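# Three arms stand an enclosure upright in the marked bay

## Task

Get the enclosure resting upright on its base inside the marked bay, never letting it spin quickly. The arms are fixed at: arm1 x=-0.99 y=+0.32 z=+0.38 facing -1 deg; arm2 x=-0.98 y=-0.32 z=+0.37 facing -1 deg; arm3 x=+0.86 y=+0.00 z=+0.66 facing +178 deg (metres, and degrees counter-clockwise from +x). At the end every gripper must have released it and all arms must be clear of it. It only counts if the enclosure stays upright with no robot supporting it.

## Robot and tools

Setup: three identical i2rt Big YAM arms, named arm1, arm2 and arm3. Each has six revolute joints, a two-finger gripper and a wrist camera. Their feet are fixed at the positions given in the task. arm1 and arm2 sit on the -x side and face +x. arm3 sits on the +x side, mounted higher, and faces -x. There are also two room cameras, cam_high and cam_low. Fully stretched, a hand reaches about 1.0 m from its joint1 axis. Joints move at different speeds, so the hand can swing wide on the way from one posture to another. Objects may sometimes get a brief push from outside.

Frame: one shared scene frame for everything. Its origin is on the floor and +z points up. 'hand' is the point midway between the fingertips. The hand's z axis runs along the fingers, and its y axis is the direction the fingers open and close.

execute_actions(actions, cameras): actions is a list holding either zero actions or one. An action is an object keyed by robot name. Each robot takes {"joints": {...}} containing absolute joint targets. These are not offsets. Each arm gets its own separate set, given by name, and you may include any subset. Names, units and ranges:
- joint1_rad: -2.879 to 2.879, tolerance ±0.045. Rotates the whole arm about its foot; positive is counter-clockwise seen from above; at 0 the arm points the way its foot faces.
- joint2_rad: 0 to 3.141, ±0.14. Shoulder. At 0 the upper arm points roughly level and backward; increasing it lifts the arm and then brings it forward.
- joint3_rad: 0 to 3.019, ±0.09. Elbow. At 0 it is fully folded; increasing it opens the elbow.
- joint4_rad: -1.692 to 1.57, ±0.055. Hand pitch; positive tips the fingers upward.
- joint5_rad: -1.57 to 1.57, ±0.03. Sideways hand swing; positive goes to the arm's right.
- joint6_rad: -2.094 to 2.094, ±0.035. Hand roll; positive is clockwise as seen from behind the hand.
- gripper_m: 0 to 0.093 m, ±0.003. This is the gap between the fingertips. Each finger pad can squeeze with roughly 50 to 62 N.
All motions in one action start together and may finish at different times. An action lasts at most 15 s. Any joint or robot you leave out may keep pushing toward whatever target it had before. An unknown key or an out-of-range value makes the whole call rejected, and nothing moves. cameras is optional: a list chosen from arm1_cam_wrist, arm2_cam_wrist, arm3_cam_wrist, cam_high, cam_low, all. Leaving it out, passing null, or passing ["all"] gives every camera; [] gives none. Images are 896x504 and are taken when the call ends. The 'pictures' line lists which camera each image came from, in order. An empty actions list only returns state and images.

wait(seconds): 0 to 10. Commands nothing new; returns state and images.
zoom_image(camera, region=[x0,y0,x1,y1]): pixel coordinates with (0,0) at the top-left. The region can be at most 504x504. Only images from the latest result can be zoomed.
read_manual(section="licences"): returns licence texts only.
finished_scene(scene): ends scene 1 or 2 for good and reports whether it succeeded. The enclosure must already be upright and stable when you call it. Replying with no tool call ends every remaining scene.

Reading the results: joint_positions gives where each joint currently is. joint_status tells how each commanded motion ended:
- off_target: the joint stopped short of its target and may still be pushing.
- contact_stop or time_out: the joint now holds where it stopped. An arm joint that timed out may keep a target nearby (at most 0.375, 0.375, 0.113, 0.225, 0.075, 0.3 rad for joints 1-6) and keep pushing; on_its_own lists it. To relieve the push, send that joint its reported position.
- not_followed, or the line 'joint command not followed' with a 'cause:' line: the self and inter-arm collision check refused that arm's targets. The gripper part of the same action is still carried out. The refused targets may be retried on later actions.
on_its_own describes what joints are doing without having been commanded; 'held at' is the target being held, not the current position. Joint torques are the raw drive output, with per-arm offset, scale and noise. A small change of target may produce no movement at all. A joint carrying a load sinks over time. Camera calibration comes with K and T_world_to_cam; scene cameras can be off by up to about 2.3 deg / 9 mm. Wrist camera poses are computed from the joint readings.

Things to avoid: the arms do not stop when they touch something; they keep pushing hard. Two robots pressing hard against each other fails the task and ends the run, and a hard collision can do the same. The collision check ignores fingers, gripper housings and wrist cameras, and it can act too late. Knocking anything out of the work area or onto the floor fails the task. Holding a load heats the motors, and this continues while you are thinking. A MOTOR HOT warning appears at 85 °C. At 100 °C the arm goes limp and drops (OVER-TEMPERATURE FAULT, with joint_status limit_stop_at_motor_heat); resend the targets afterwards. The simulation keeps running while you think, with the robots holding their last command, so keep loaded holds short. Finish by opening the grippers and moving the arms away from the enclosure.

Each tool is called after "Emit:" by a JSON object that holds its "api" and its "payload".

## Session

Emit:
{"api": "execute_actions", "payload": {"actions": []}}

Scene clock: 0.00 s.
Joint torques (N m, as the arm reports them, + toward a larger angle): no reading
Motor temperatures (°C, as the motors report them): arm1=[25 25 26 25 22 23] | arm2=[26 25 24 24 23 22] | arm3=[25 22 22 23 23 22]
arm1.joint_positions: joint1_rad=-0.005 joint2_rad=+0.477 joint3_rad=+1.412 joint4_rad=-1.236 joint5_rad=-0.109 joint6_rad=+0.433 gripper_m=+0.095
arm1.joint_status: not commanded
arm1.hand: x=-0.8121 y=+0.3346 z=+0.9810 quat_wxyz=(-0.572, -0.148, -0.790, -0.165) (m; scene frame)
arm2.joint_positions: joint1_rad=-0.021 joint2_rad=+0.597 joint3_rad=+1.322 joint4_rad=-1.486 joint5_rad=+0.083 joint6_rad=+0.171 gripper_m=+0.094
arm2.joint_status: not commanded
arm2.hand: x=-0.7685 y=-0.3387 z=+0.8534 quat_wxyz=(-0.393, -0.108, -0.913, +0.013) (m; scene frame)
arm3.joint_positions: joint1_rad=-0.023 joint2_rad=+0.490 joint3_rad=+1.352 joint4_rad=-1.362 joint5_rad=-0.041 joint6_rad=-0.248 gripper_m=+0.094
arm3.joint_status: not commanded
arm3.hand: x=+0.6781 y=-0.0027 z=+1.2004 quat_wxyz=(-0.067, +0.853, +0.094, -0.508) (m; scene frame)
pictures: arm1_cam_wrist, arm2_cam_wrist, arm3_cam_wrist, cam_high, cam_low
Images, in order (width x height): arm1_cam_wrist 896x504, arm2_cam_wrist 896x504, arm3_cam_wrist 896x504, cam_high 896x504, cam_low 896x504.

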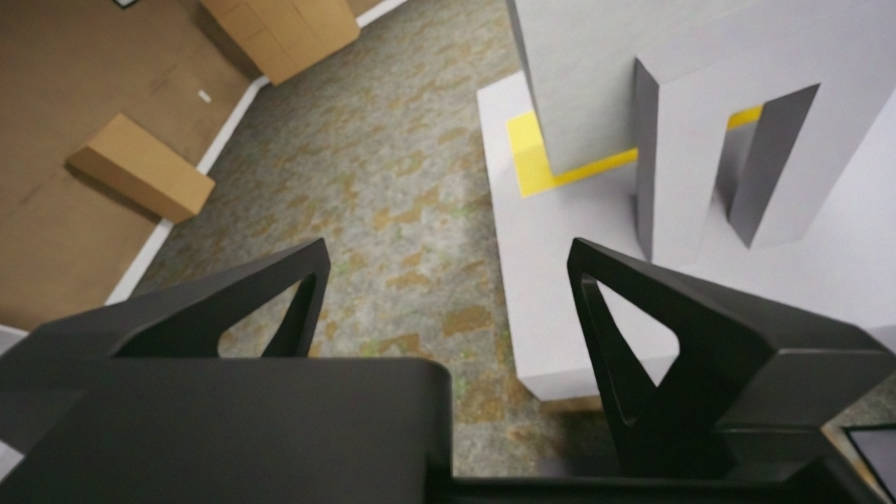

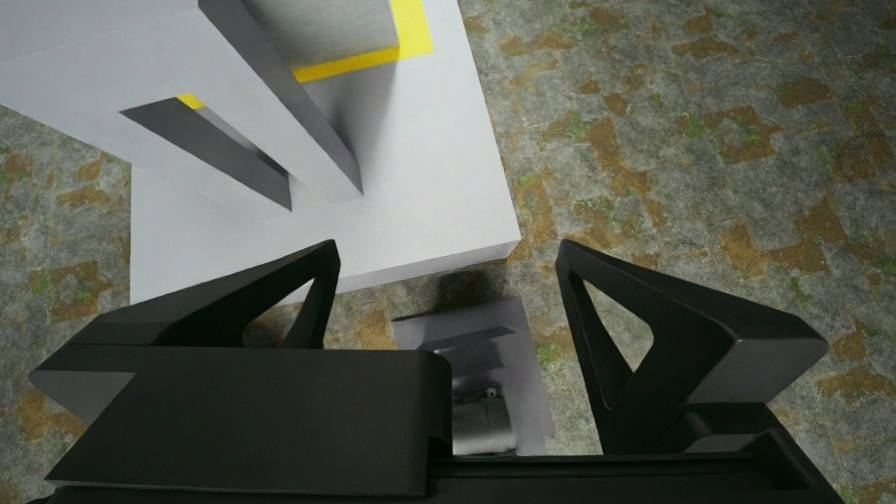

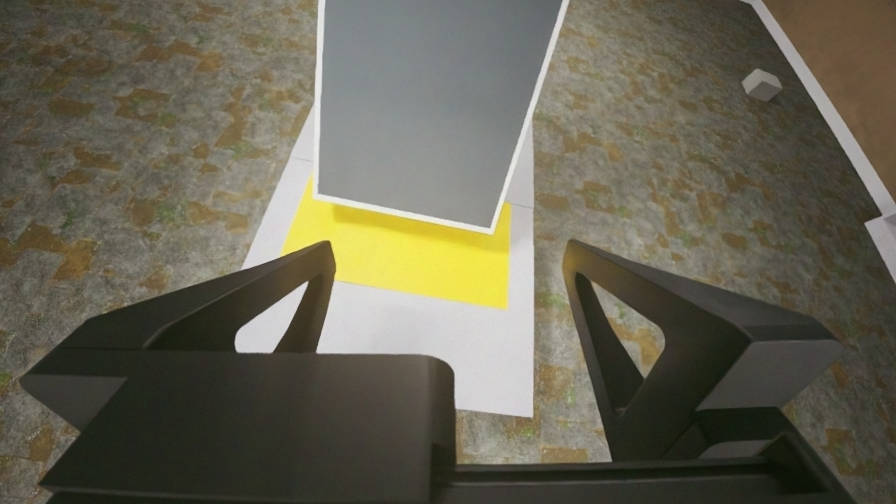

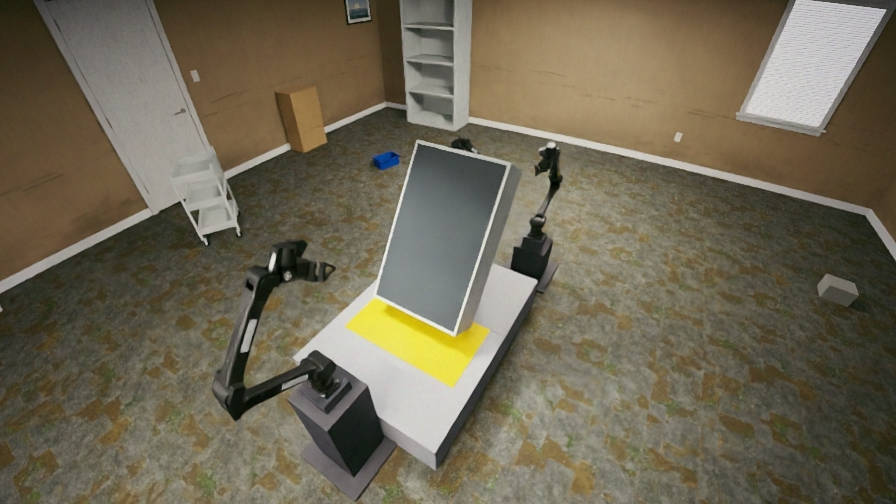

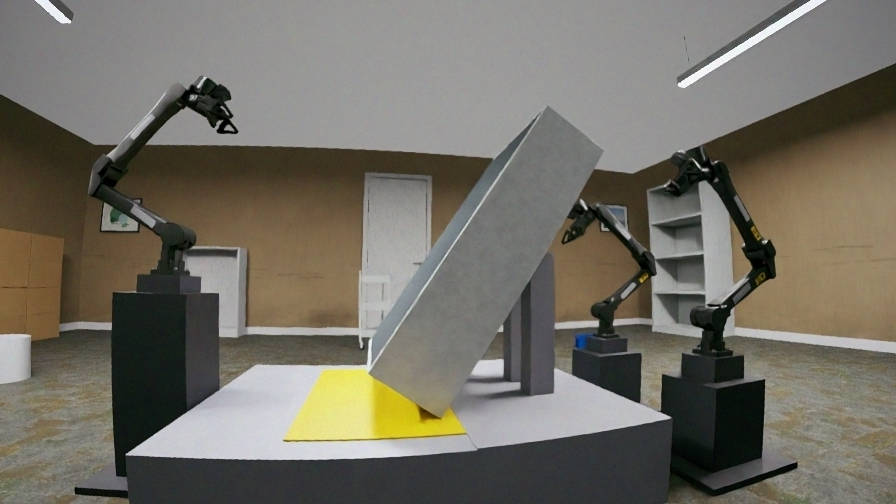

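Emit:
{"api": "zoom_image", "payload": {"camera": "cam_low", "region": [270, 320, 590, 480]}}

Emit:
{"api": "zoom_image", "payload": {"camera": "cam_high", "region": [300, 120, 600, 420]}}

Emit:
{"api": "zoom_image", "payload": {"camera": "cam_low", "region": [460, 90, 700, 290]}}

Region (270, 320, 590, 480) of cam_low's 896x504 image, scaled by 1.575, with more detail than that image has.

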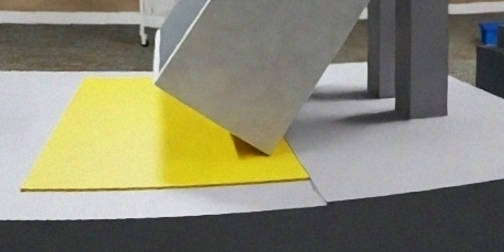

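Region (300, 120, 600, 420) of cam_high's 896x504 image, scaled by 1.680, with more detail than that image has.

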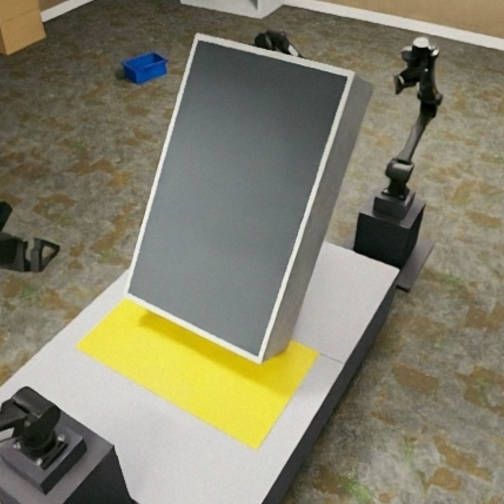

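Region (460, 90, 700, 290) of cam_low's 896x504 image, scaled by 2.100, with more detail than that image has.

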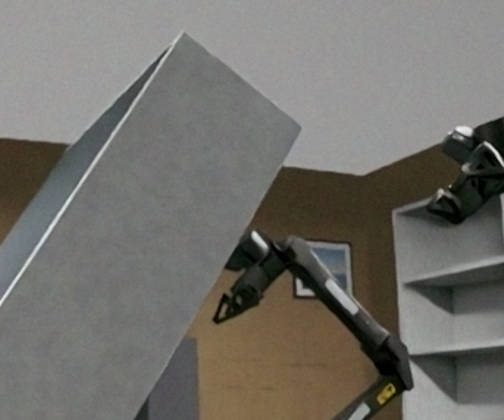

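Emit:
{"api": "execute_actions", "payload": {"actions": [{"arm1":{"joints":{"joint1_rad":-0.22,"joint2_rad":0.8,"joint3_rad":0.76,"joint4_rad":0.994,"joint5_rad":0,"joint6_rad":0,"gripper_m":0}},"arm2":{"joints":{"joint1_rad":0.131,"joint2_rad":0.8,"joint3_rad":0.72,"joint4_rad":0.955,"joint5_rad":0,"joint6_rad":0,"gripper_m":0}},"arm3":{"joints":{"joint1_rad":0.074,"joint2_rad":1.5,"joint3_rad":1.7,"joint4_rad":0.1,"joint5_rad":0,"joint6_rad":0,"gripper_m":0}}}], "cameras": []}}

Emit:
{"api": "execute_actions", "payload": {"actions": [{"arm1":{"joints":{"joint2_rad":1.326,"joint3_rad":0.782}},"arm2":{"joints":{"joint2_rad":1.249,"joint3_rad":0.744}},"arm3":{"joints":{"joint2_rad":2.1,"joint3_rad":2.0}}}]}}

Scene clock: 77.13 s.
Joint torques (N m, as the arm reports them, + toward a larger angle): arm1=[-1.26 -2.69  9.56  1.81  0.03 -0.13] | arm2=[ 0.08 -3.37  8.06  1.44 -0.18 -0.01] | arm3=[  1.27 -14.41  14.14   2.56   0.11   0.11]
Motor temperatures (°C, as the motors report them): arm1=[25 25 30 26 22 23] | arm2=[26 25 27 25 23 22] | arm3=[25 23 25 24 23 22]
arm1.joint_positions: joint1_rad=-0.215 joint2_rad=+0.802 joint3_rad=+0.749 joint4_rad=+0.981 joint5_rad=-0.002 joint6_rad=+0.009 gripper_m=+0.001
arm1.joint_status: all done
arm1.hand: x=-0.6621 y=+0.2434 z=+1.0086 quat_wxyz=(-0.944, -0.037, -0.312, +0.103) (m; scene frame)
arm2.joint_positions: joint1_rad=+0.125 joint2_rad=+0.812 joint3_rad=+0.718 joint4_rad=+0.939 joint5_rad=+0.002 joint6_rad=+0.014 gripper_m=+0.001
arm2.joint_status: all done
arm2.hand: x=-0.6253 y=-0.2770 z=+0.9684 quat_wxyz=(-0.932, +0.019, -0.357, -0.059) (m; scene frame)
arm3.joint_positions: joint1_rad=+0.064 joint2_rad=+1.496 joint3_rad=+1.662 joint4_rad=+0.080 joint5_rad=-0.003 joint6_rad=-0.011 gripper_m=+0.000
arm3.joint_status: all done
arm3.hand: x=+0.1862 y=-0.0263 z=+1.2981 quat_wxyz=(+0.003, +0.613, +0.018, -0.790) (m; scene frame)
pictures: none
No camera images: the call's "cameras" was empty. Leave "cameras" out to get every camera's image.

Scene clock: 78.83 s.
Joint torques (N m, as the arm reports them, + toward a larger angle): arm1=[ -0.87 -11.23  10.49   2.18   0.    -0.1 ] | arm2=[ 0.06 -8.45  9.18  1.59 -0.17 -0.01] | arm3=[  0.68 -25.65  14.81   2.4    0.1    0.1 ]
Motor temperatures (°C, as the motors report them): arm1=[25 25 31 26 22 23] | arm2=[26 25 27 25 23 22] | arm3=[25 23 25 24 23 22]
arm1.joint_positions: joint1_rad=-0.215 joint2_rad=+1.338 joint3_rad=+0.749 joint4_rad=+0.990 joint5_rad=-0.002 joint6_rad=+0.009 gripper_m=+0.001
arm1.joint_status: all done
arm1.hand: x=-0.4584 y=+0.1963 z=+0.7811 quat_wxyz=(-0.830, -0.065, -0.547, +0.091) (m; scene frame)
arm2.joint_positions: joint1_rad=+0.125 joint2_rad=+1.260 joint3_rad=+0.718 joint4_rad=+0.950 joint5_rad=+0.002 joint6_rad=+0.014 gripper_m=+0.001
arm2.joint_status: all done
arm2.hand: x=-0.4581 y=-0.2586 z=+0.7795 quat_wxyz=(-0.832, +0.029, -0.551, -0.052) (m; scene frame)
arm3.joint_positions: joint1_rad=+0.064 joint2_rad=+2.105 joint3_rad=+1.958 joint4_rad=+0.091 joint5_rad=-0.003 joint6_rad=-0.011 gripper_m=+0.000
arm3.joint_status: all done
arm3.hand: x=-0.0351 y=-0.0282 z=+1.0143 quat_wxyz=(+0.001, +0.725, +0.019, -0.688) (m; scene frame)
pictures: arm1_cam_wrist, arm2_cam_wrist, arm3_cam_wrist, cam_high, cam_low
camera_calibration (this result's frames):
arm1_cam_wrist: T_world_to_cam=[[-0.219384, -0.975594, -0.00936975, 0.0983354], [-0.204209, 0.0553078, -0.977364, 0.665958], [0.954028, -0.212505, -0.211359, 0.769503], [0, 0, 0, 1]] pos_world=[-0.576559, 0.222626, 0.814446]
arm2_cam_wrist: T_world_to_cam=[[0.13331, -0.991013, -0.0110187, -0.18845], [-0.223246, -0.0191951, -0.974573, 0.657634], [0.965603, 0.132381, -0.223799, 0.773469], [0, 0, 0, 1]] pos_world=[-0.574927, -0.276526, 0.811937]
arm3_cam_wrist: T_world_to_cam=[[-0.0329246, 0.999405, 0.0102877, 0.0182735], [0.621917, 0.0285441, -0.782563, 0.823622], [-0.782391, -0.0193675, -0.622487, 0.724534], [0, 0, 0, 1]] pos_world=[0.0552457, -0.0277398, 1.09536]
Images, in order (width x height): arm1_cam_wrist 896x504, arm2_cam_wrist 896x504, arm3_cam_wrist 896x504, cam_high 896x504, cam_low 896x504.

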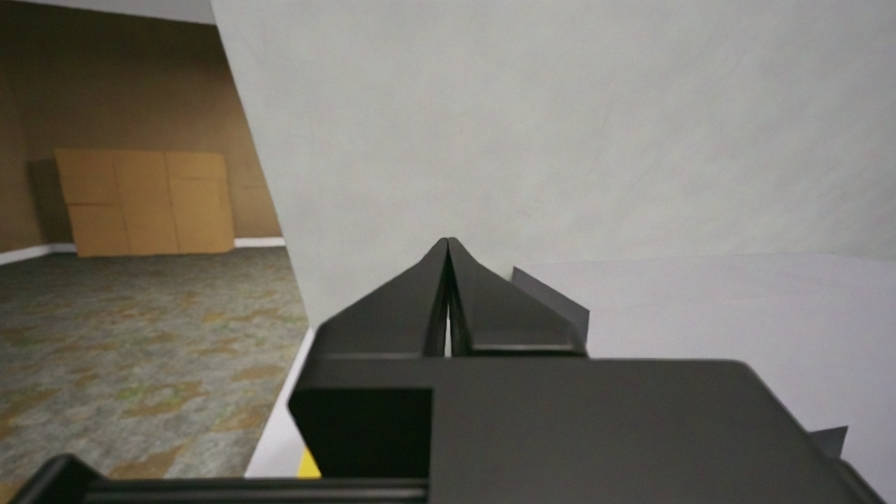

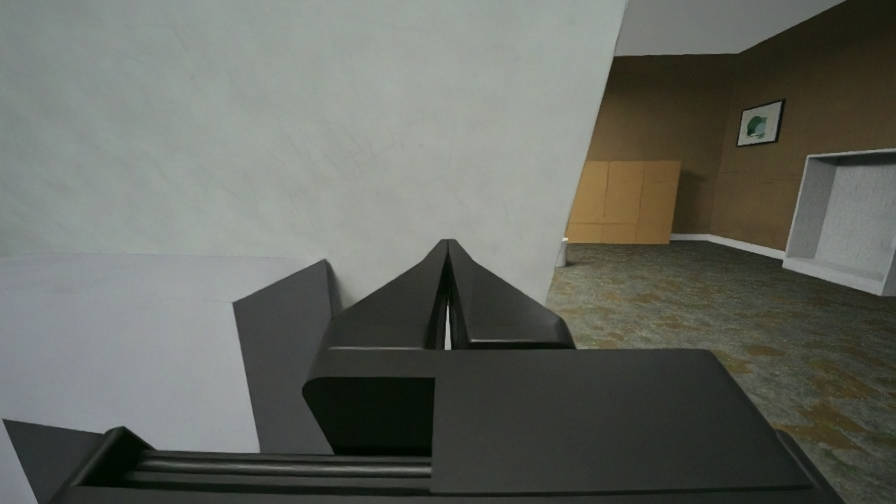

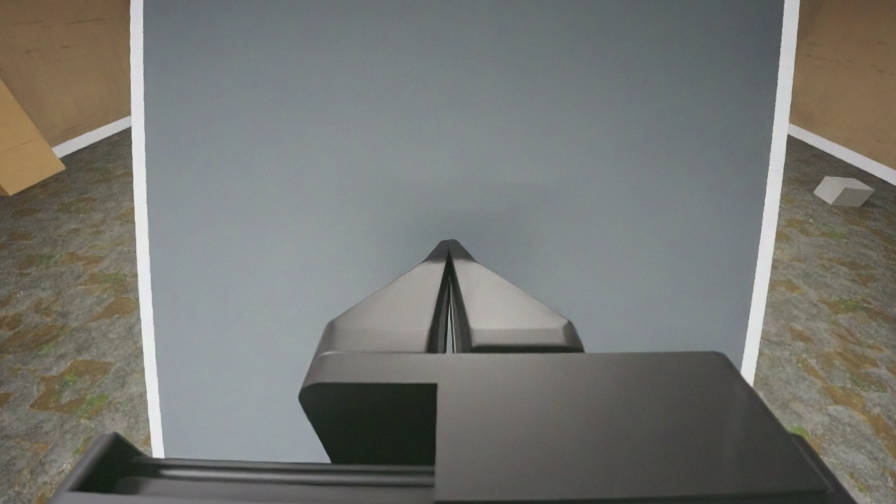

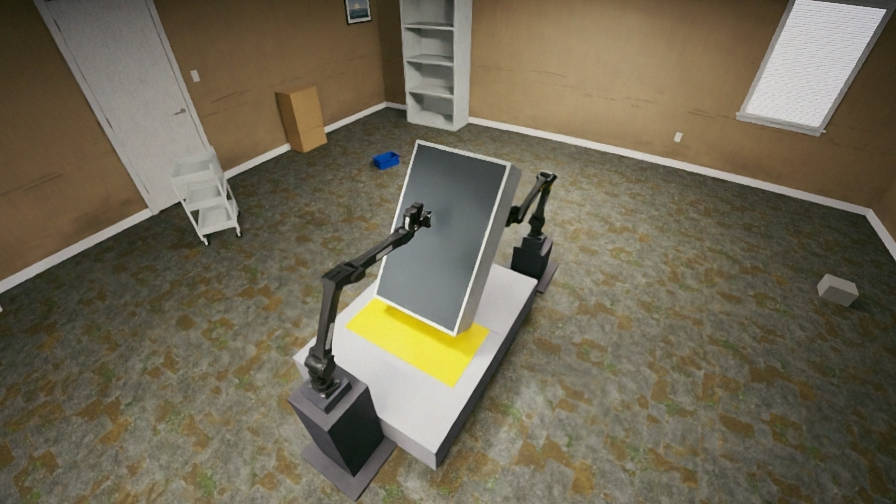

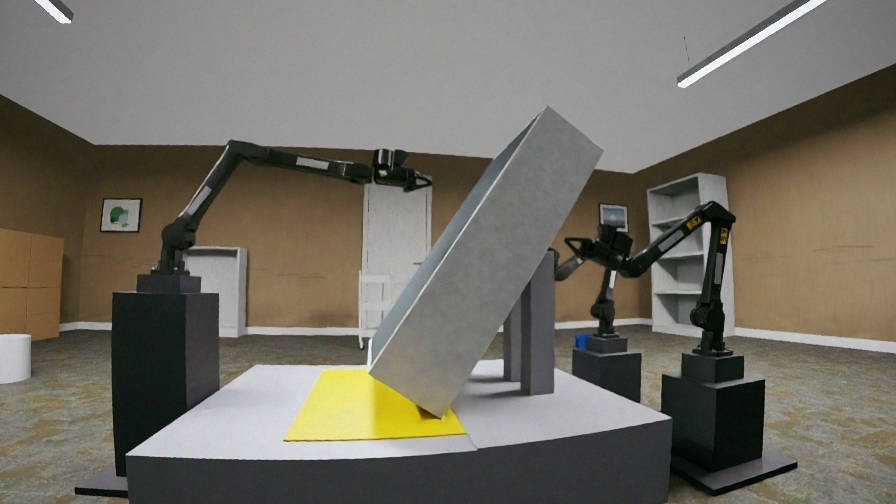

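Emit:
{"api": "execute_actions", "payload": {"actions": [{"arm1":{"joints":{"joint1_rad":-0.185,"joint2_rad":1.381,"joint3_rad":0.93,"joint4_rad":0.913}},"arm2":{"joints":{"joint1_rad":0.16,"joint2_rad":1.332,"joint3_rad":0.91,"joint4_rad":0.883}}}], "cameras": ["cam_low"]}}

Emit:
{"api": "execute_actions", "payload": {"actions": [{"arm1":{"joints":{"joint1_rad":-0.18,"joint2_rad":1.41,"joint3_rad":1.01,"joint4_rad":0.875}},"arm2":{"joints":{"joint1_rad":0.155,"joint2_rad":1.365,"joint3_rad":0.99,"joint4_rad":0.847}}}], "cameras": ["cam_low","arm1_cam_wrist","arm2_cam_wrist"]}}

Scene clock: 92.33 s.
Joint torques (N m, as the arm reports them, + toward a larger angle): arm1=[  0.16 -11.94  11.22   1.94   0.    -0.17] | arm2=[ 0.08 -9.36 11.44  1.25 -0.17 -0.01] | arm3=[  0.95 -25.11  14.87   2.51   0.09   0.12]
Motor temperatures (°C, as the motors report them): arm1=[25 25 32 26 22 23] | arm2=[26 26 28 25 23 22] | arm3=[25 25 27 24 23 22]
arm1.joint_positions: joint1_rad=-0.190 joint2_rad=+1.381 joint3_rad=+0.894 joint4_rad=+0.919 joint5_rad=-0.001 joint6_rad=+0.009 gripper_m=+0.001
arm1.joint_status: all done
arm1.hand: x=-0.4230 y=+0.2025 z=+0.8218 quat_wxyz=(-0.839, -0.057, -0.535, +0.082) (m; scene frame)
arm2.joint_positions: joint1_rad=+0.153 joint2_rad=+1.335 joint3_rad=+0.854 joint4_rad=+0.888 joint5_rad=+0.002 joint6_rad=+0.014 gripper_m=+0.001
arm2.joint_status: all done
arm2.hand: x=-0.4197 y=-0.2380 z=+0.8016 quat_wxyz=(-0.831, +0.037, -0.552, -0.063) (m; scene frame)
arm3.joint_positions: joint1_rad=+0.064 joint2_rad=+2.105 joint3_rad=+1.958 joint4_rad=+0.091 joint5_rad=-0.003 joint6_rad=-0.011 gripper_m=+0.000
arm3.joint_status: not commanded
arm3.hand: x=-0.0351 y=-0.0282 z=+1.0143 quat_wxyz=(+0.001, +0.725, +0.019, -0.688) (m; scene frame)
pictures: cam_low
Images, in order (width x height): cam_low 896x504.

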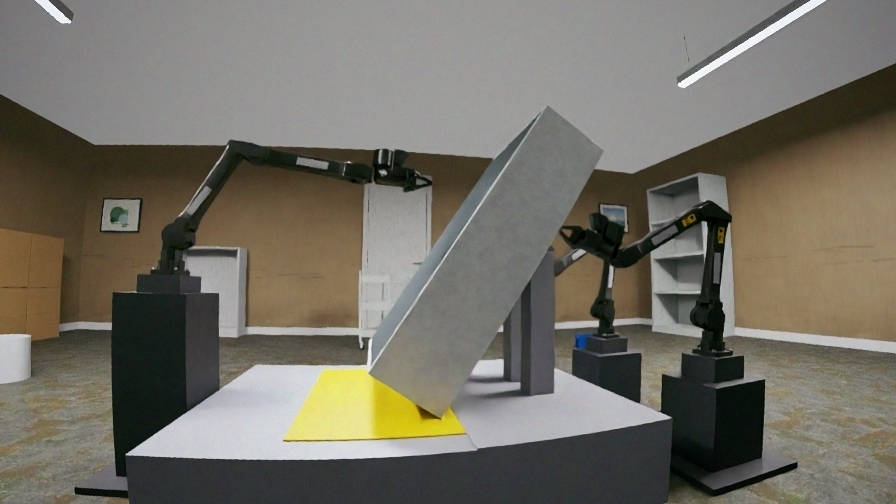

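Scene clock: 94.10 s.
Joint torques (N m, as the arm reports them, + toward a larger angle): arm1=[ -0.3  -10.48  15.33   1.6   -0.06  -0.11] | arm2=[-0.26 -8.3  14.39  1.18 -0.07 -0.01] | arm3=[  1.27 -25.83  14.55   2.69   0.05   0.07]
Motor temperatures (°C, as the motors report them): arm1=[25 25 33 25 22 23] | arm2=[26 26 28 24 23 22] | arm3=[25 25 27 24 23 22]
arm1.joint_positions: joint1_rad=-0.189 joint2_rad=+1.395 joint3_rad=+0.923 joint4_rad=+0.885 joint5_rad=+0.000 joint6_rad=+0.009 gripper_m=+0.001
arm1.joint_status: all done
arm1.hand: x=-0.4130 y=+0.2008 z=+0.8228 quat_wxyz=(-0.834, -0.058, -0.543, +0.081) (m; scene frame)
arm2.joint_positions: joint1_rad=+0.153 joint2_rad=+1.352 joint3_rad=+0.893 joint4_rad=+0.853 joint5_rad=+0.000 joint6_rad=+0.014 gripper_m=+0.001
arm2.joint_status: joint3_rad time_out (moved +0.039 of +0.136); the others done
arm2.on_its_own: joint3_rad reads +0.893 and still pushes toward +0.990 since a time_out
arm2.hand: x=-0.4085 y=-0.2361 z=+0.8065 quat_wxyz=(-0.827, +0.038, -0.557, -0.064) (m; scene frame)
arm3.joint_positions: joint1_rad=+0.064 joint2_rad=+2.105 joint3_rad=+1.958 joint4_rad=+0.091 joint5_rad=-0.003 joint6_rad=-0.011 gripper_m=+0.000
arm3.joint_status: not commanded
arm3.hand: x=-0.0351 y=-0.0282 z=+1.0143 quat_wxyz=(+0.001, +0.725, +0.019, -0.688) (m; scene frame)
pictures: arm1_cam_wrist, arm2_cam_wrist, cam_low
camera_calibration (this result's frames):
arm1_cam_wrist: T_world_to_cam=[[-0.196, -0.980553, -0.00998665, 0.12424], [-0.194708, 0.048897, -0.979642, 0.722782], [0.961079, -0.190065, -0.200506, 0.725463], [0, 0, 0, 1]] pos_world=[-0.532144, 0.224368, 0.854768]
arm2_cam_wrist: T_world_to_cam=[[0.162739, -0.98661, -0.0107672, -0.159575], [-0.23695, -0.0284863, -0.971104, 0.684786], [0.957795, 0.160588, -0.238413, 0.743868], [0, 0, 0, 1]] pos_world=[-0.524244, -0.257388, 0.840628]
Images, in order (width x height): arm1_cam_wrist 896x504, arm2_cam_wrist 896x504, cam_low 896x504.

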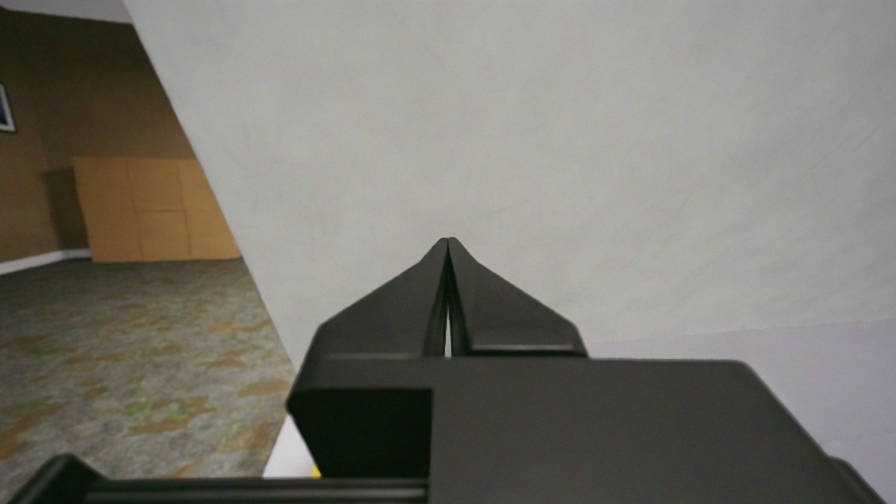

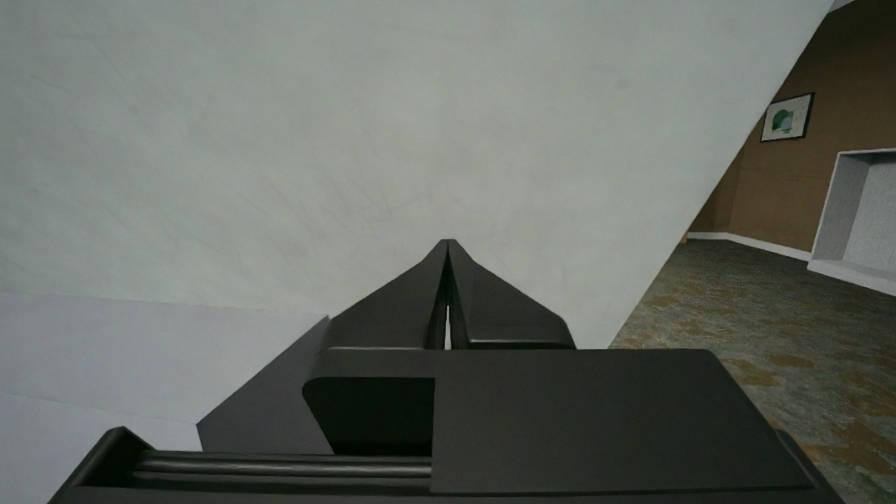

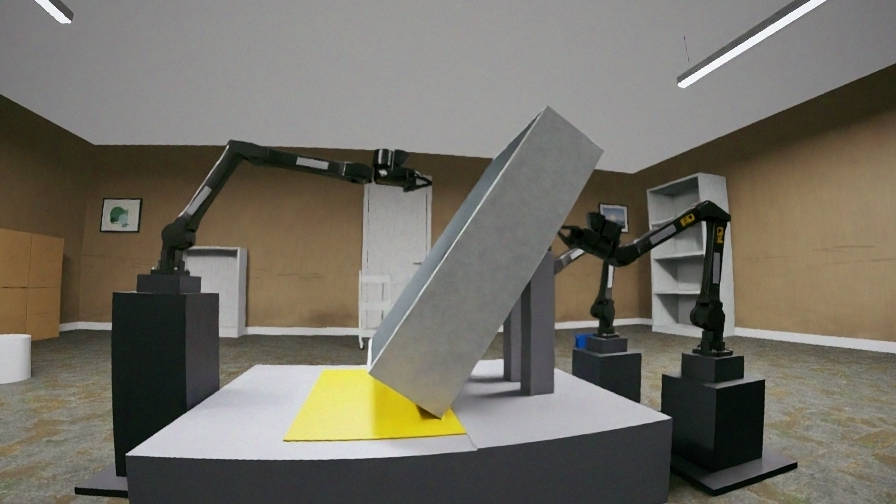

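Emit:
{"api": "execute_actions", "payload": {"actions": [{"arm1":{"joints":{"joint2_rad":1.46,"joint3_rad":1.06,"joint4_rad":0.86}},"arm2":{"joints":{"joint2_rad":1.415,"joint3_rad":1.04,"joint4_rad":0.83}}}], "cameras": ["cam_low"]}}

Scene clock: 100.47 s.
Joint torques (N m, as the arm reports them, + toward a larger angle): arm1=[ 0.63 -8.59 17.45  1.08 -0.45 -0.09] | arm2=[-0.33 -7.81 15.39  0.99  0.07  0.  ] | arm3=[  1.62 -24.94  14.8    2.44   0.05   0.05]
Motor temperatures (°C, as the motors report them): arm1=[25 25 36 25 22 23] | arm2=[26 26 30 24 23 22] | arm3=[25 25 28 24 23 22]
arm1.joint_positions: joint1_rad=-0.190 joint2_rad=+1.420 joint3_rad=+0.931 joint4_rad=+0.882 joint5_rad=+0.010 joint6_rad=+0.009 gripper_m=+0.001
arm1.joint_status: joint3_rad time_out (moved +0.008 of +0.137); the others done
arm1.on_its_own: joint3_rad reads +0.931 and still pushes toward +1.044 since a time_out
arm1.hand: x=-0.4052 y=+0.1969 z=+0.8124 quat_wxyz=(-0.828, -0.063, -0.551, +0.084) (m; scene frame)
arm2.joint_positions: joint1_rad=+0.154 joint2_rad=+1.390 joint3_rad=+0.902 joint4_rad=+0.841 joint5_rad=-0.003 joint6_rad=+0.013 gripper_m=+0.001
arm2.joint_status: joint3_rad time_out (moved +0.010 of +0.147); the others done
arm2.on_its_own: joint3_rad reads +0.902 and still pushes toward +1.015 since a time_out
arm2.hand: x=-0.3955 y=-0.2333 z=+0.7877 quat_wxyz=(-0.816, +0.041, -0.573, -0.064) (m; scene frame)
arm3.joint_positions: joint1_rad=+0.064 joint2_rad=+2.105 joint3_rad=+1.958 joint4_rad=+0.091 joint5_rad=-0.003 joint6_rad=-0.011 gripper_m=+0.000
arm3.joint_status: not commanded
arm3.hand: x=-0.0351 y=-0.0282 z=+1.0143 quat_wxyz=(+0.001, +0.725, +0.019, -0.688) (m; scene frame)
pictures: cam_low
Images, in order (width x height): cam_low 896x504.

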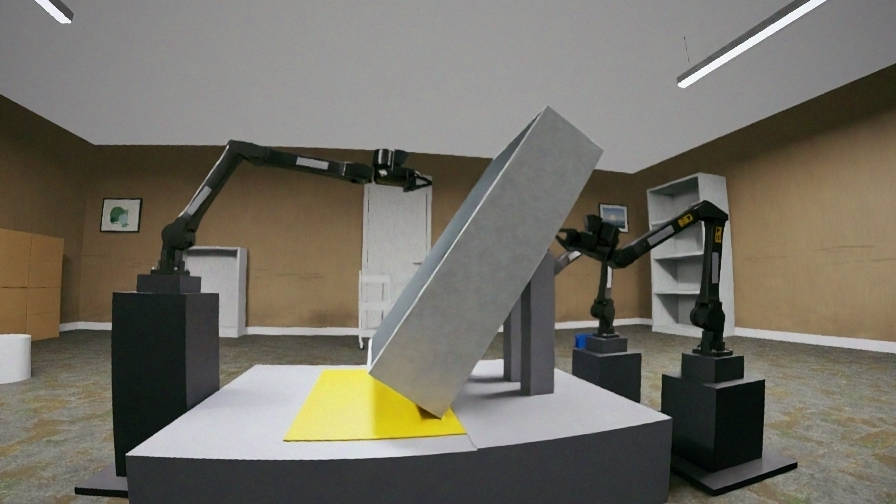

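Emit:
{"api": "execute_actions", "payload": {"actions": [{"arm1":{"joints":{"joint1_rad":-0.236,"joint2_rad":1.0,"joint3_rad":0.82,"joint4_rad":0.634}},"arm2":{"joints":{"joint1_rad":0.19,"joint2_rad":0.96,"joint3_rad":0.8,"joint4_rad":0.6}}}], "cameras": []}}

Emit:
{"api": "execute_actions", "payload": {"actions": [{"arm1":{"joints":{"joint2_rad":1.02,"joint3_rad":1.035}},"arm2":{"joints":{"joint2_rad":0.97,"joint3_rad":1.03}}}], "cameras": ["cam_low","arm1_cam_wrist","arm2_cam_wrist"]}}

Scene clock: 124.13 s.
Joint torques (N m, as the arm reports them, + toward a larger angle): arm1=[-1.19 -5.61 10.14  1.68 -0.11 -0.12] | arm2=[ 0.05 -3.83  8.24  1.03  0.    0.  ] | arm3=[  0.44 -25.73  14.43   2.48   0.14   0.08]
Motor temperatures (°C, as the motors report them): arm1=[25 25 44 25 23 23] | arm2=[26 26 33 24 23 22] | arm3=[25 26 29 24 23 22]
arm1.joint_positions: joint1_rad=-0.234 joint2_rad=+0.996 joint3_rad=+0.809 joint4_rad=+0.639 joint5_rad=+0.002 joint6_rad=+0.009 gripper_m=+0.001
arm1.joint_status: all done
arm1.hand: x=-0.5341 y=+0.2040 z=+0.9035 quat_wxyz=(-0.842, -0.069, -0.525, +0.101) (m; scene frame)
arm2.joint_positions: joint1_rad=+0.184 joint2_rad=+0.950 joint3_rad=+0.800 joint4_rad=+0.607 joint5_rad=-0.002 joint6_rad=+0.013 gripper_m=+0.001
arm2.joint_status: all done
arm2.hand: x=-0.5293 y=-0.2384 z=+0.8972 quat_wxyz=(-0.844, +0.045, -0.529, -0.078) (m; scene frame)
arm3.joint_positions: joint1_rad=+0.064 joint2_rad=+2.105 joint3_rad=+1.958 joint4_rad=+0.091 joint5_rad=-0.003 joint6_rad=-0.011 gripper_m=+0.000
arm3.joint_status: not commanded
arm3.hand: x=-0.0351 y=-0.0282 z=+1.0143 quat_wxyz=(+0.001, +0.725, +0.019, -0.688) (m; scene frame)
pictures: none
No camera images: the call's "cameras" was empty. Leave "cameras" out to get every camera's image.

Scene clock: 125.13 s.
Joint torques (N m, as the arm reports them, + toward a larger angle): arm1=[-0.35 -6.69 11.3   1.76 -0.11 -0.09] | arm2=[ 0.02 -4.9  11.5   1.09  0.   -0.01] | arm3=[  0.51 -24.96  14.62   2.56   0.07   0.09]
Motor temperatures (°C, as the motors report them): arm1=[25 25 44 25 23 23] | arm2=[26 26 33 24 23 22] | arm3=[25 26 29 24 23 22]
arm1.joint_positions: joint1_rad=-0.234 joint2_rad=+1.015 joint3_rad=+1.003 joint4_rad=+0.634 joint5_rad=+0.002 joint6_rad=+0.009 gripper_m=+0.001
arm1.joint_status: all done
arm1.hand: x=-0.5422 y=+0.2059 z=+1.0090 quat_wxyz=(-0.884, -0.059, -0.452, +0.106) (m; scene frame)
arm2.joint_positions: joint1_rad=+0.184 joint2_rad=+0.971 joint3_rad=+0.983 joint4_rad=+0.601 joint5_rad=-0.002 joint6_rad=+0.013 gripper_m=+0.001
arm2.joint_status: all done
arm2.hand: x=-0.5363 y=-0.2392 z=+0.9947 quat_wxyz=(-0.882, +0.040, -0.462, -0.082) (m; scene frame)
arm3.joint_positions: joint1_rad=+0.064 joint2_rad=+2.105 joint3_rad=+1.958 joint4_rad=+0.091 joint5_rad=-0.003 joint6_rad=-0.011 gripper_m=+0.000
arm3.joint_status: not commanded
arm3.hand: x=-0.0351 y=-0.0282 z=+1.0143 quat_wxyz=(+0.001, +0.725, +0.019, -0.688) (m; scene frame)
pictures: arm1_cam_wrist, arm2_cam_wrist, cam_low
camera_calibration (this result's frames):
arm1_cam_wrist: T_world_to_cam=[[-0.23905, -0.970959, -0.00965806, 0.0801219], [0.00923223, 0.00767324, -0.999928, 1.01928], [0.970963, -0.239122, 0.00712983, 0.693871], [0, 0, 0, 1]] pos_world=[-0.663981, 0.235894, 1.01504]
arm2_cam_wrist: T_world_to_cam=[[0.1974, -0.980313, -0.00448421, -0.125965], [-0.0220772, 0.000127589, -0.999756, 0.987807], [0.980074, 0.197451, -0.0216173, 0.716829], [0, 0, 0, 1]] pos_world=[-0.655872, -0.26515, 1.0025]
Images, in order (width x height): arm1_cam_wrist 896x504, arm2_cam_wrist 896x504, cam_low 896x504.

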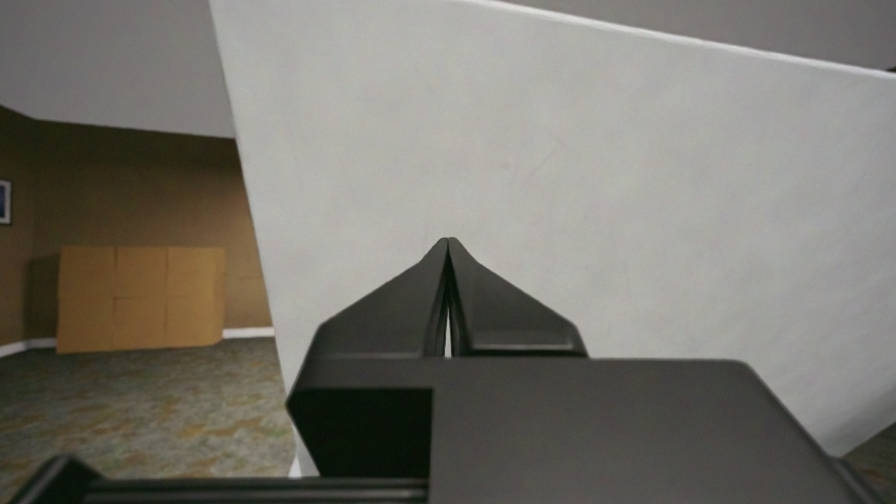

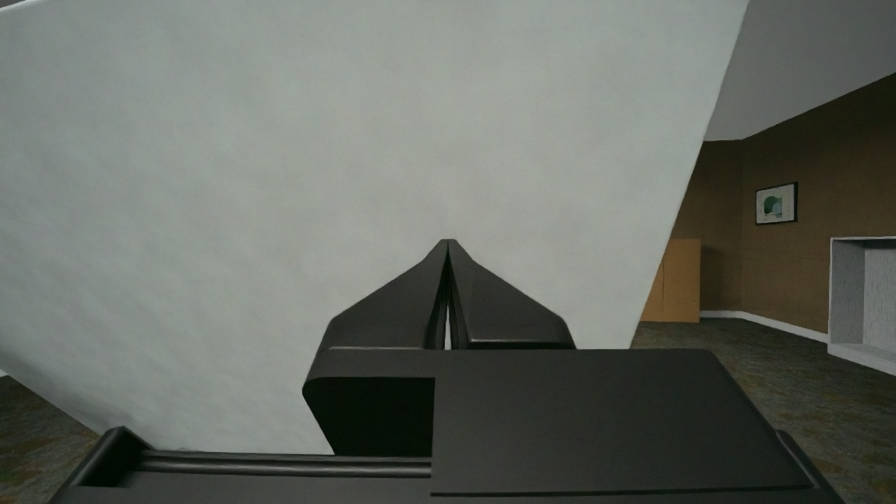

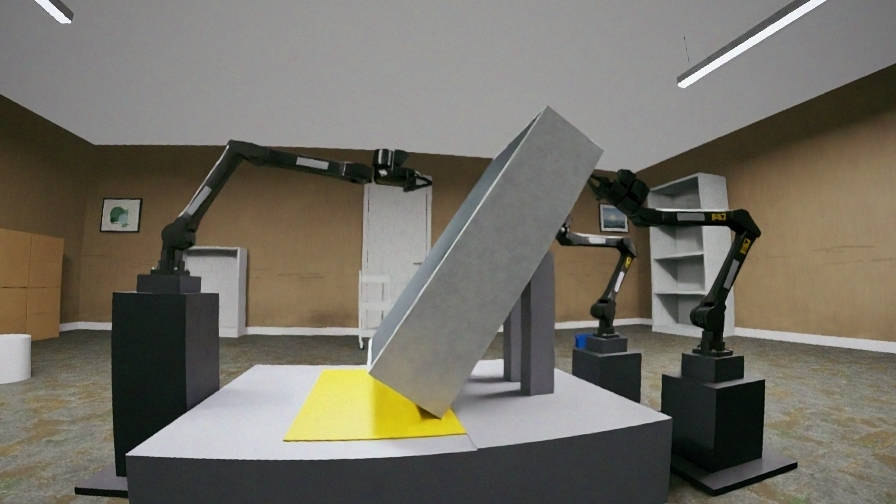

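Emit:
{"api": "execute_actions", "payload": {"actions": [{"arm1":{"joints":{"joint2_rad":1.1,"joint3_rad":1.115}},"arm2":{"joints":{"joint2_rad":1.04,"joint3_rad":1.1}}}], "cameras": ["cam_low"]}}

Scene clock: 130.63 s.
Joint torques (N m, as the arm reports them, + toward a larger angle): arm1=[-0.97 -0.88 17.04  1.53 -0.1  -0.12] | arm2=[ 0.02  0.1  16.03  1.04 -0.01  0.  ] | arm3=[  0.35 -24.85  14.5    2.56   0.1    0.17]
Motor temperatures (°C, as the motors report them): arm1=[25 25 43 25 22 23] | arm2=[26 26 33 24 23 22] | arm3=[25 26 29 24 23 22]
arm1.joint_positions: joint1_rad=-0.234 joint2_rad=+1.032 joint3_rad=+1.016 joint4_rad=+0.639 joint5_rad=+0.002 joint6_rad=+0.008 gripper_m=+0.001
arm1.joint_status: joint3_rad time_out (moved +0.013 of +0.112); the others done
arm1.on_its_own: joint3_rad reads +1.016 and still pushes toward +1.115 since a time_out
arm1.hand: x=-0.5364 y=+0.2045 z=+1.0098 quat_wxyz=(-0.884, -0.059, -0.451, +0.106) (m; scene frame)
arm2.joint_positions: joint1_rad=+0.184 joint2_rad=+0.978 joint3_rad=+0.987 joint4_rad=+0.602 joint5_rad=-0.001 joint6_rad=+0.012 gripper_m=+0.001
arm2.joint_status: joint3_rad time_out (moved +0.004 of +0.117); the others done
arm2.on_its_own: joint3_rad reads +0.987 and still pushes toward +1.099 since a time_out
arm2.hand: x=-0.5339 y=-0.2388 z=+0.9948 quat_wxyz=(-0.882, +0.040, -0.463, -0.082) (m; scene frame)
arm3.joint_positions: joint1_rad=+0.064 joint2_rad=+2.105 joint3_rad=+1.958 joint4_rad=+0.091 joint5_rad=-0.003 joint6_rad=-0.011 gripper_m=+0.000
arm3.joint_status: not commanded
arm3.hand: x=-0.0351 y=-0.0282 z=+1.0143 quat_wxyz=(+0.001, +0.725, +0.019, -0.688) (m; scene frame)
pictures: cam_low
Images, in order (width x height): cam_low 896x504.

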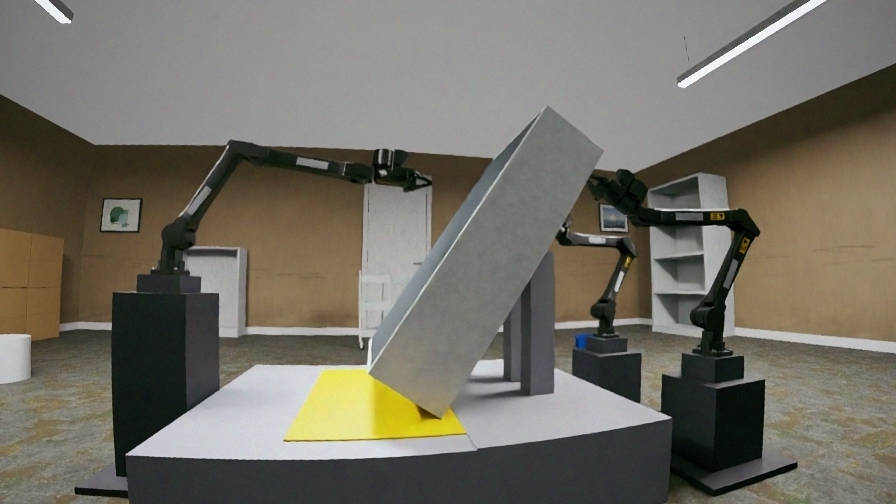

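Emit:
{"api": "execute_actions", "payload": {"actions": [{"arm1":{"joints":{"joint2_rad":1.16,"joint3_rad":1.14}},"arm2":{"joints":{"joint2_rad":1.105,"joint3_rad":1.12}}}], "cameras": ["cam_low"]}}

Scene clock: 133.63 s.
Joint torques (N m, as the arm reports them, + toward a larger angle): arm1=[-0.8  -1.5  14.83  0.99  0.03 -0.13] | arm2=[ 0.02 -0.21 14.1   0.54 -0.1   0.  ] | arm3=[  0.33 -25.54  14.56   2.44   0.04   0.03]
Motor temperatures (°C, as the motors report them): arm1=[25 25 44 25 22 23] | arm2=[26 26 34 24 23 22] | arm3=[25 26 29 24 23 22]
arm1.joint_positions: joint1_rad=-0.234 joint2_rad=+1.089 joint3_rad=+1.068 joint4_rad=+0.653 joint5_rad=-0.002 joint6_rad=+0.008 gripper_m=+0.001
arm1.joint_status: all done
arm1.hand: x=-0.5176 y=+0.2003 z=+1.0172 quat_wxyz=(-0.886, -0.057, -0.447, +0.106) (m; scene frame)
arm2.joint_positions: joint1_rad=+0.184 joint2_rad=+1.036 joint3_rad=+1.034 joint4_rad=+0.615 joint5_rad=+0.001 joint6_rad=+0.012 gripper_m=+0.001
arm2.joint_status: all done
arm2.hand: x=-0.5138 y=-0.2356 z=+0.9995 quat_wxyz=(-0.882, +0.039, -0.462, -0.081) (m; scene frame)
arm3.joint_positions: joint1_rad=+0.064 joint2_rad=+2.105 joint3_rad=+1.958 joint4_rad=+0.091 joint5_rad=-0.003 joint6_rad=-0.011 gripper_m=+0.000
arm3.joint_status: not commanded
arm3.hand: x=-0.0351 y=-0.0282 z=+1.0143 quat_wxyz=(+0.001, +0.725, +0.019, -0.688) (m; scene frame)
pictures: cam_low
Images, in order (width x height): cam_low 896x504.

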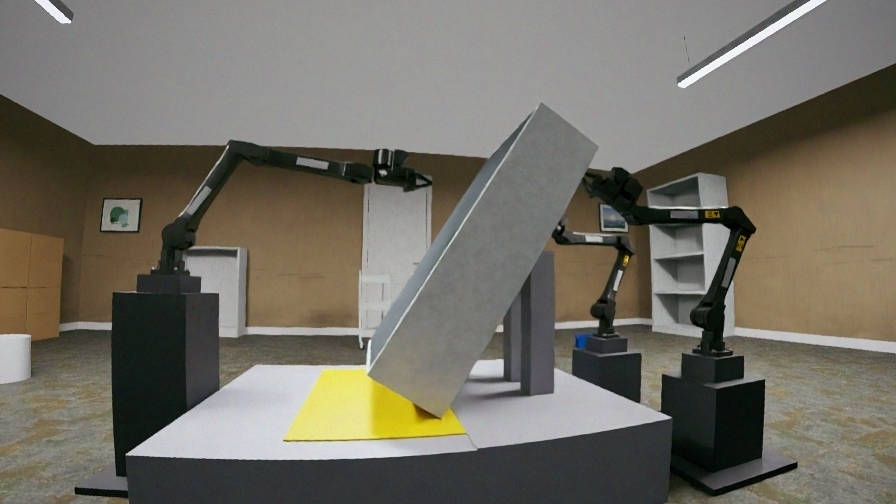

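Emit:
{"api": "execute_actions", "payload": {"actions": [{"arm1":{"joints":{"joint1_rad":-0.215,"joint2_rad":1.215,"joint3_rad":1.23,"joint4_rad":0.57}},"arm2":{"joints":{"joint1_rad":0.177,"joint2_rad":1.16,"joint3_rad":1.21,"joint4_rad":0.54}}}], "cameras": []}}

Emit:
{"api": "execute_actions", "payload": {"actions": [{"arm1":{"joints":{"joint1_rad":-0.203,"joint2_rad":1.275,"joint3_rad":1.325,"joint4_rad":0.51}},"arm2":{"joints":{"joint1_rad":0.168,"joint2_rad":1.22,"joint3_rad":1.305,"joint4_rad":0.48}}}], "cameras": ["cam_low"]}}

Scene clock: 144.13 s.
Joint torques (N m, as the arm reports them, + toward a larger angle): arm1=[-0.1  -3.76 13.53  0.55 -0.05 -0.13] | arm2=[-0.62 -2.45 13.65  0.11 -0.16  0.  ] | arm3=[  0.4  -25.6   14.49   2.46   0.05   0.07]
Motor temperatures (°C, as the motors report them): arm1=[25 25 45 25 22 23] | arm2=[26 25 34 24 23 22] | arm3=[25 27 29 24 23 22]
arm1.joint_positions: joint1_rad=-0.222 joint2_rad=+1.157 joint3_rad=+1.171 joint4_rad=+0.598 joint5_rad=+0.000 joint6_rad=+0.008 gripper_m=+0.001
arm1.joint_status: all done
arm1.hand: x=-0.4889 y=+0.1990 z=+1.0335 quat_wxyz=(-0.882, -0.057, -0.456, +0.101) (m; scene frame)
arm2.joint_positions: joint1_rad=+0.180 joint2_rad=+1.107 joint3_rad=+1.131 joint4_rad=+0.566 joint5_rad=+0.002 joint6_rad=+0.012 gripper_m=+0.001
arm2.joint_status: all done
arm2.hand: x=-0.4844 y=-0.2325 z=+1.0128 quat_wxyz=(-0.877, +0.038, -0.472, -0.079) (m; scene frame)
arm3.joint_positions: joint1_rad=+0.064 joint2_rad=+2.105 joint3_rad=+1.958 joint4_rad=+0.091 joint5_rad=-0.003 joint6_rad=-0.011 gripper_m=+0.000
arm3.joint_status: not commanded
arm3.hand: x=-0.0351 y=-0.0282 z=+1.0143 quat_wxyz=(+0.001, +0.725, +0.019, -0.688) (m; scene frame)
pictures: none
No camera images: the call's "cameras" was empty. Leave "cameras" out to get every camera's image.

Scene clock: 145.03 s.
Joint torques (N m, as the arm reports them, + toward a larger angle): arm1=[ 0.27 -5.32 13.18  0.74 -0.14 -0.12] | arm2=[-0.82 -3.69 13.47  0.24 -0.16  0.  ] | arm3=[  0.78 -25.19  14.85   2.54   0.04   0.05]
Motor temperatures (°C, as the motors report them): arm1=[25 25 45 25 22 23] | arm2=[26 25 34 24 23 22] | arm3=[25 27 29 24 23 22]
arm1.joint_positions: joint1_rad=-0.211 joint2_rad=+1.222 joint3_rad=+1.273 joint4_rad=+0.536 joint5_rad=+0.002 joint6_rad=+0.008 gripper_m=+0.001
arm1.joint_status: all done
arm1.hand: x=-0.4608 y=+0.1979 z=+1.0476 quat_wxyz=(-0.877, -0.056, -0.468, +0.096) (m; scene frame)
arm2.joint_positions: joint1_rad=+0.174 joint2_rad=+1.171 joint3_rad=+1.230 joint4_rad=+0.503 joint5_rad=+0.002 joint6_rad=+0.012 gripper_m=+0.001
arm2.joint_status: all done
arm2.hand: x=-0.4573 y=-0.2313 z=+1.0265 quat_wxyz=(-0.871, +0.038, -0.485, -0.075) (m; scene frame)
arm3.joint_positions: joint1_rad=+0.064 joint2_rad=+2.105 joint3_rad=+1.958 joint4_rad=+0.091 joint5_rad=-0.003 joint6_rad=-0.011 gripper_m=+0.000
arm3.joint_status: not commanded
arm3.hand: x=-0.0351 y=-0.0282 z=+1.0143 quat_wxyz=(+0.001, +0.725, +0.019, -0.688) (m; scene frame)
pictures: cam_low
Images, in order (width x height): cam_low 896x504.

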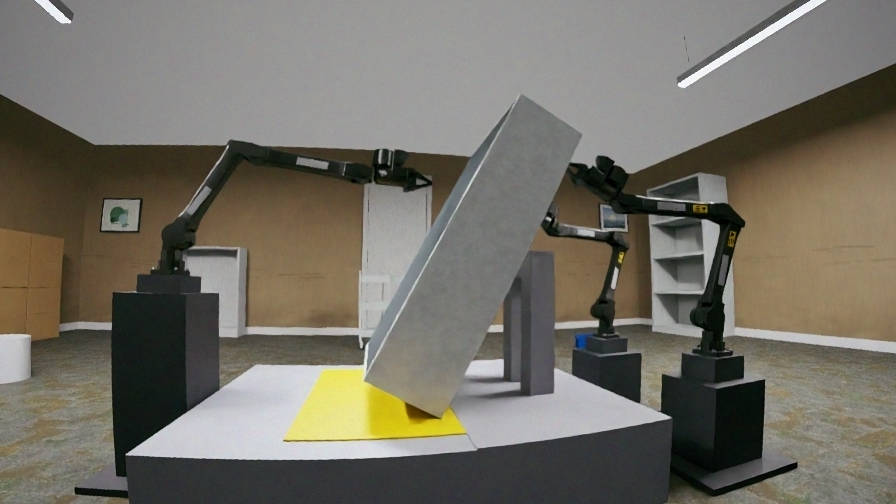

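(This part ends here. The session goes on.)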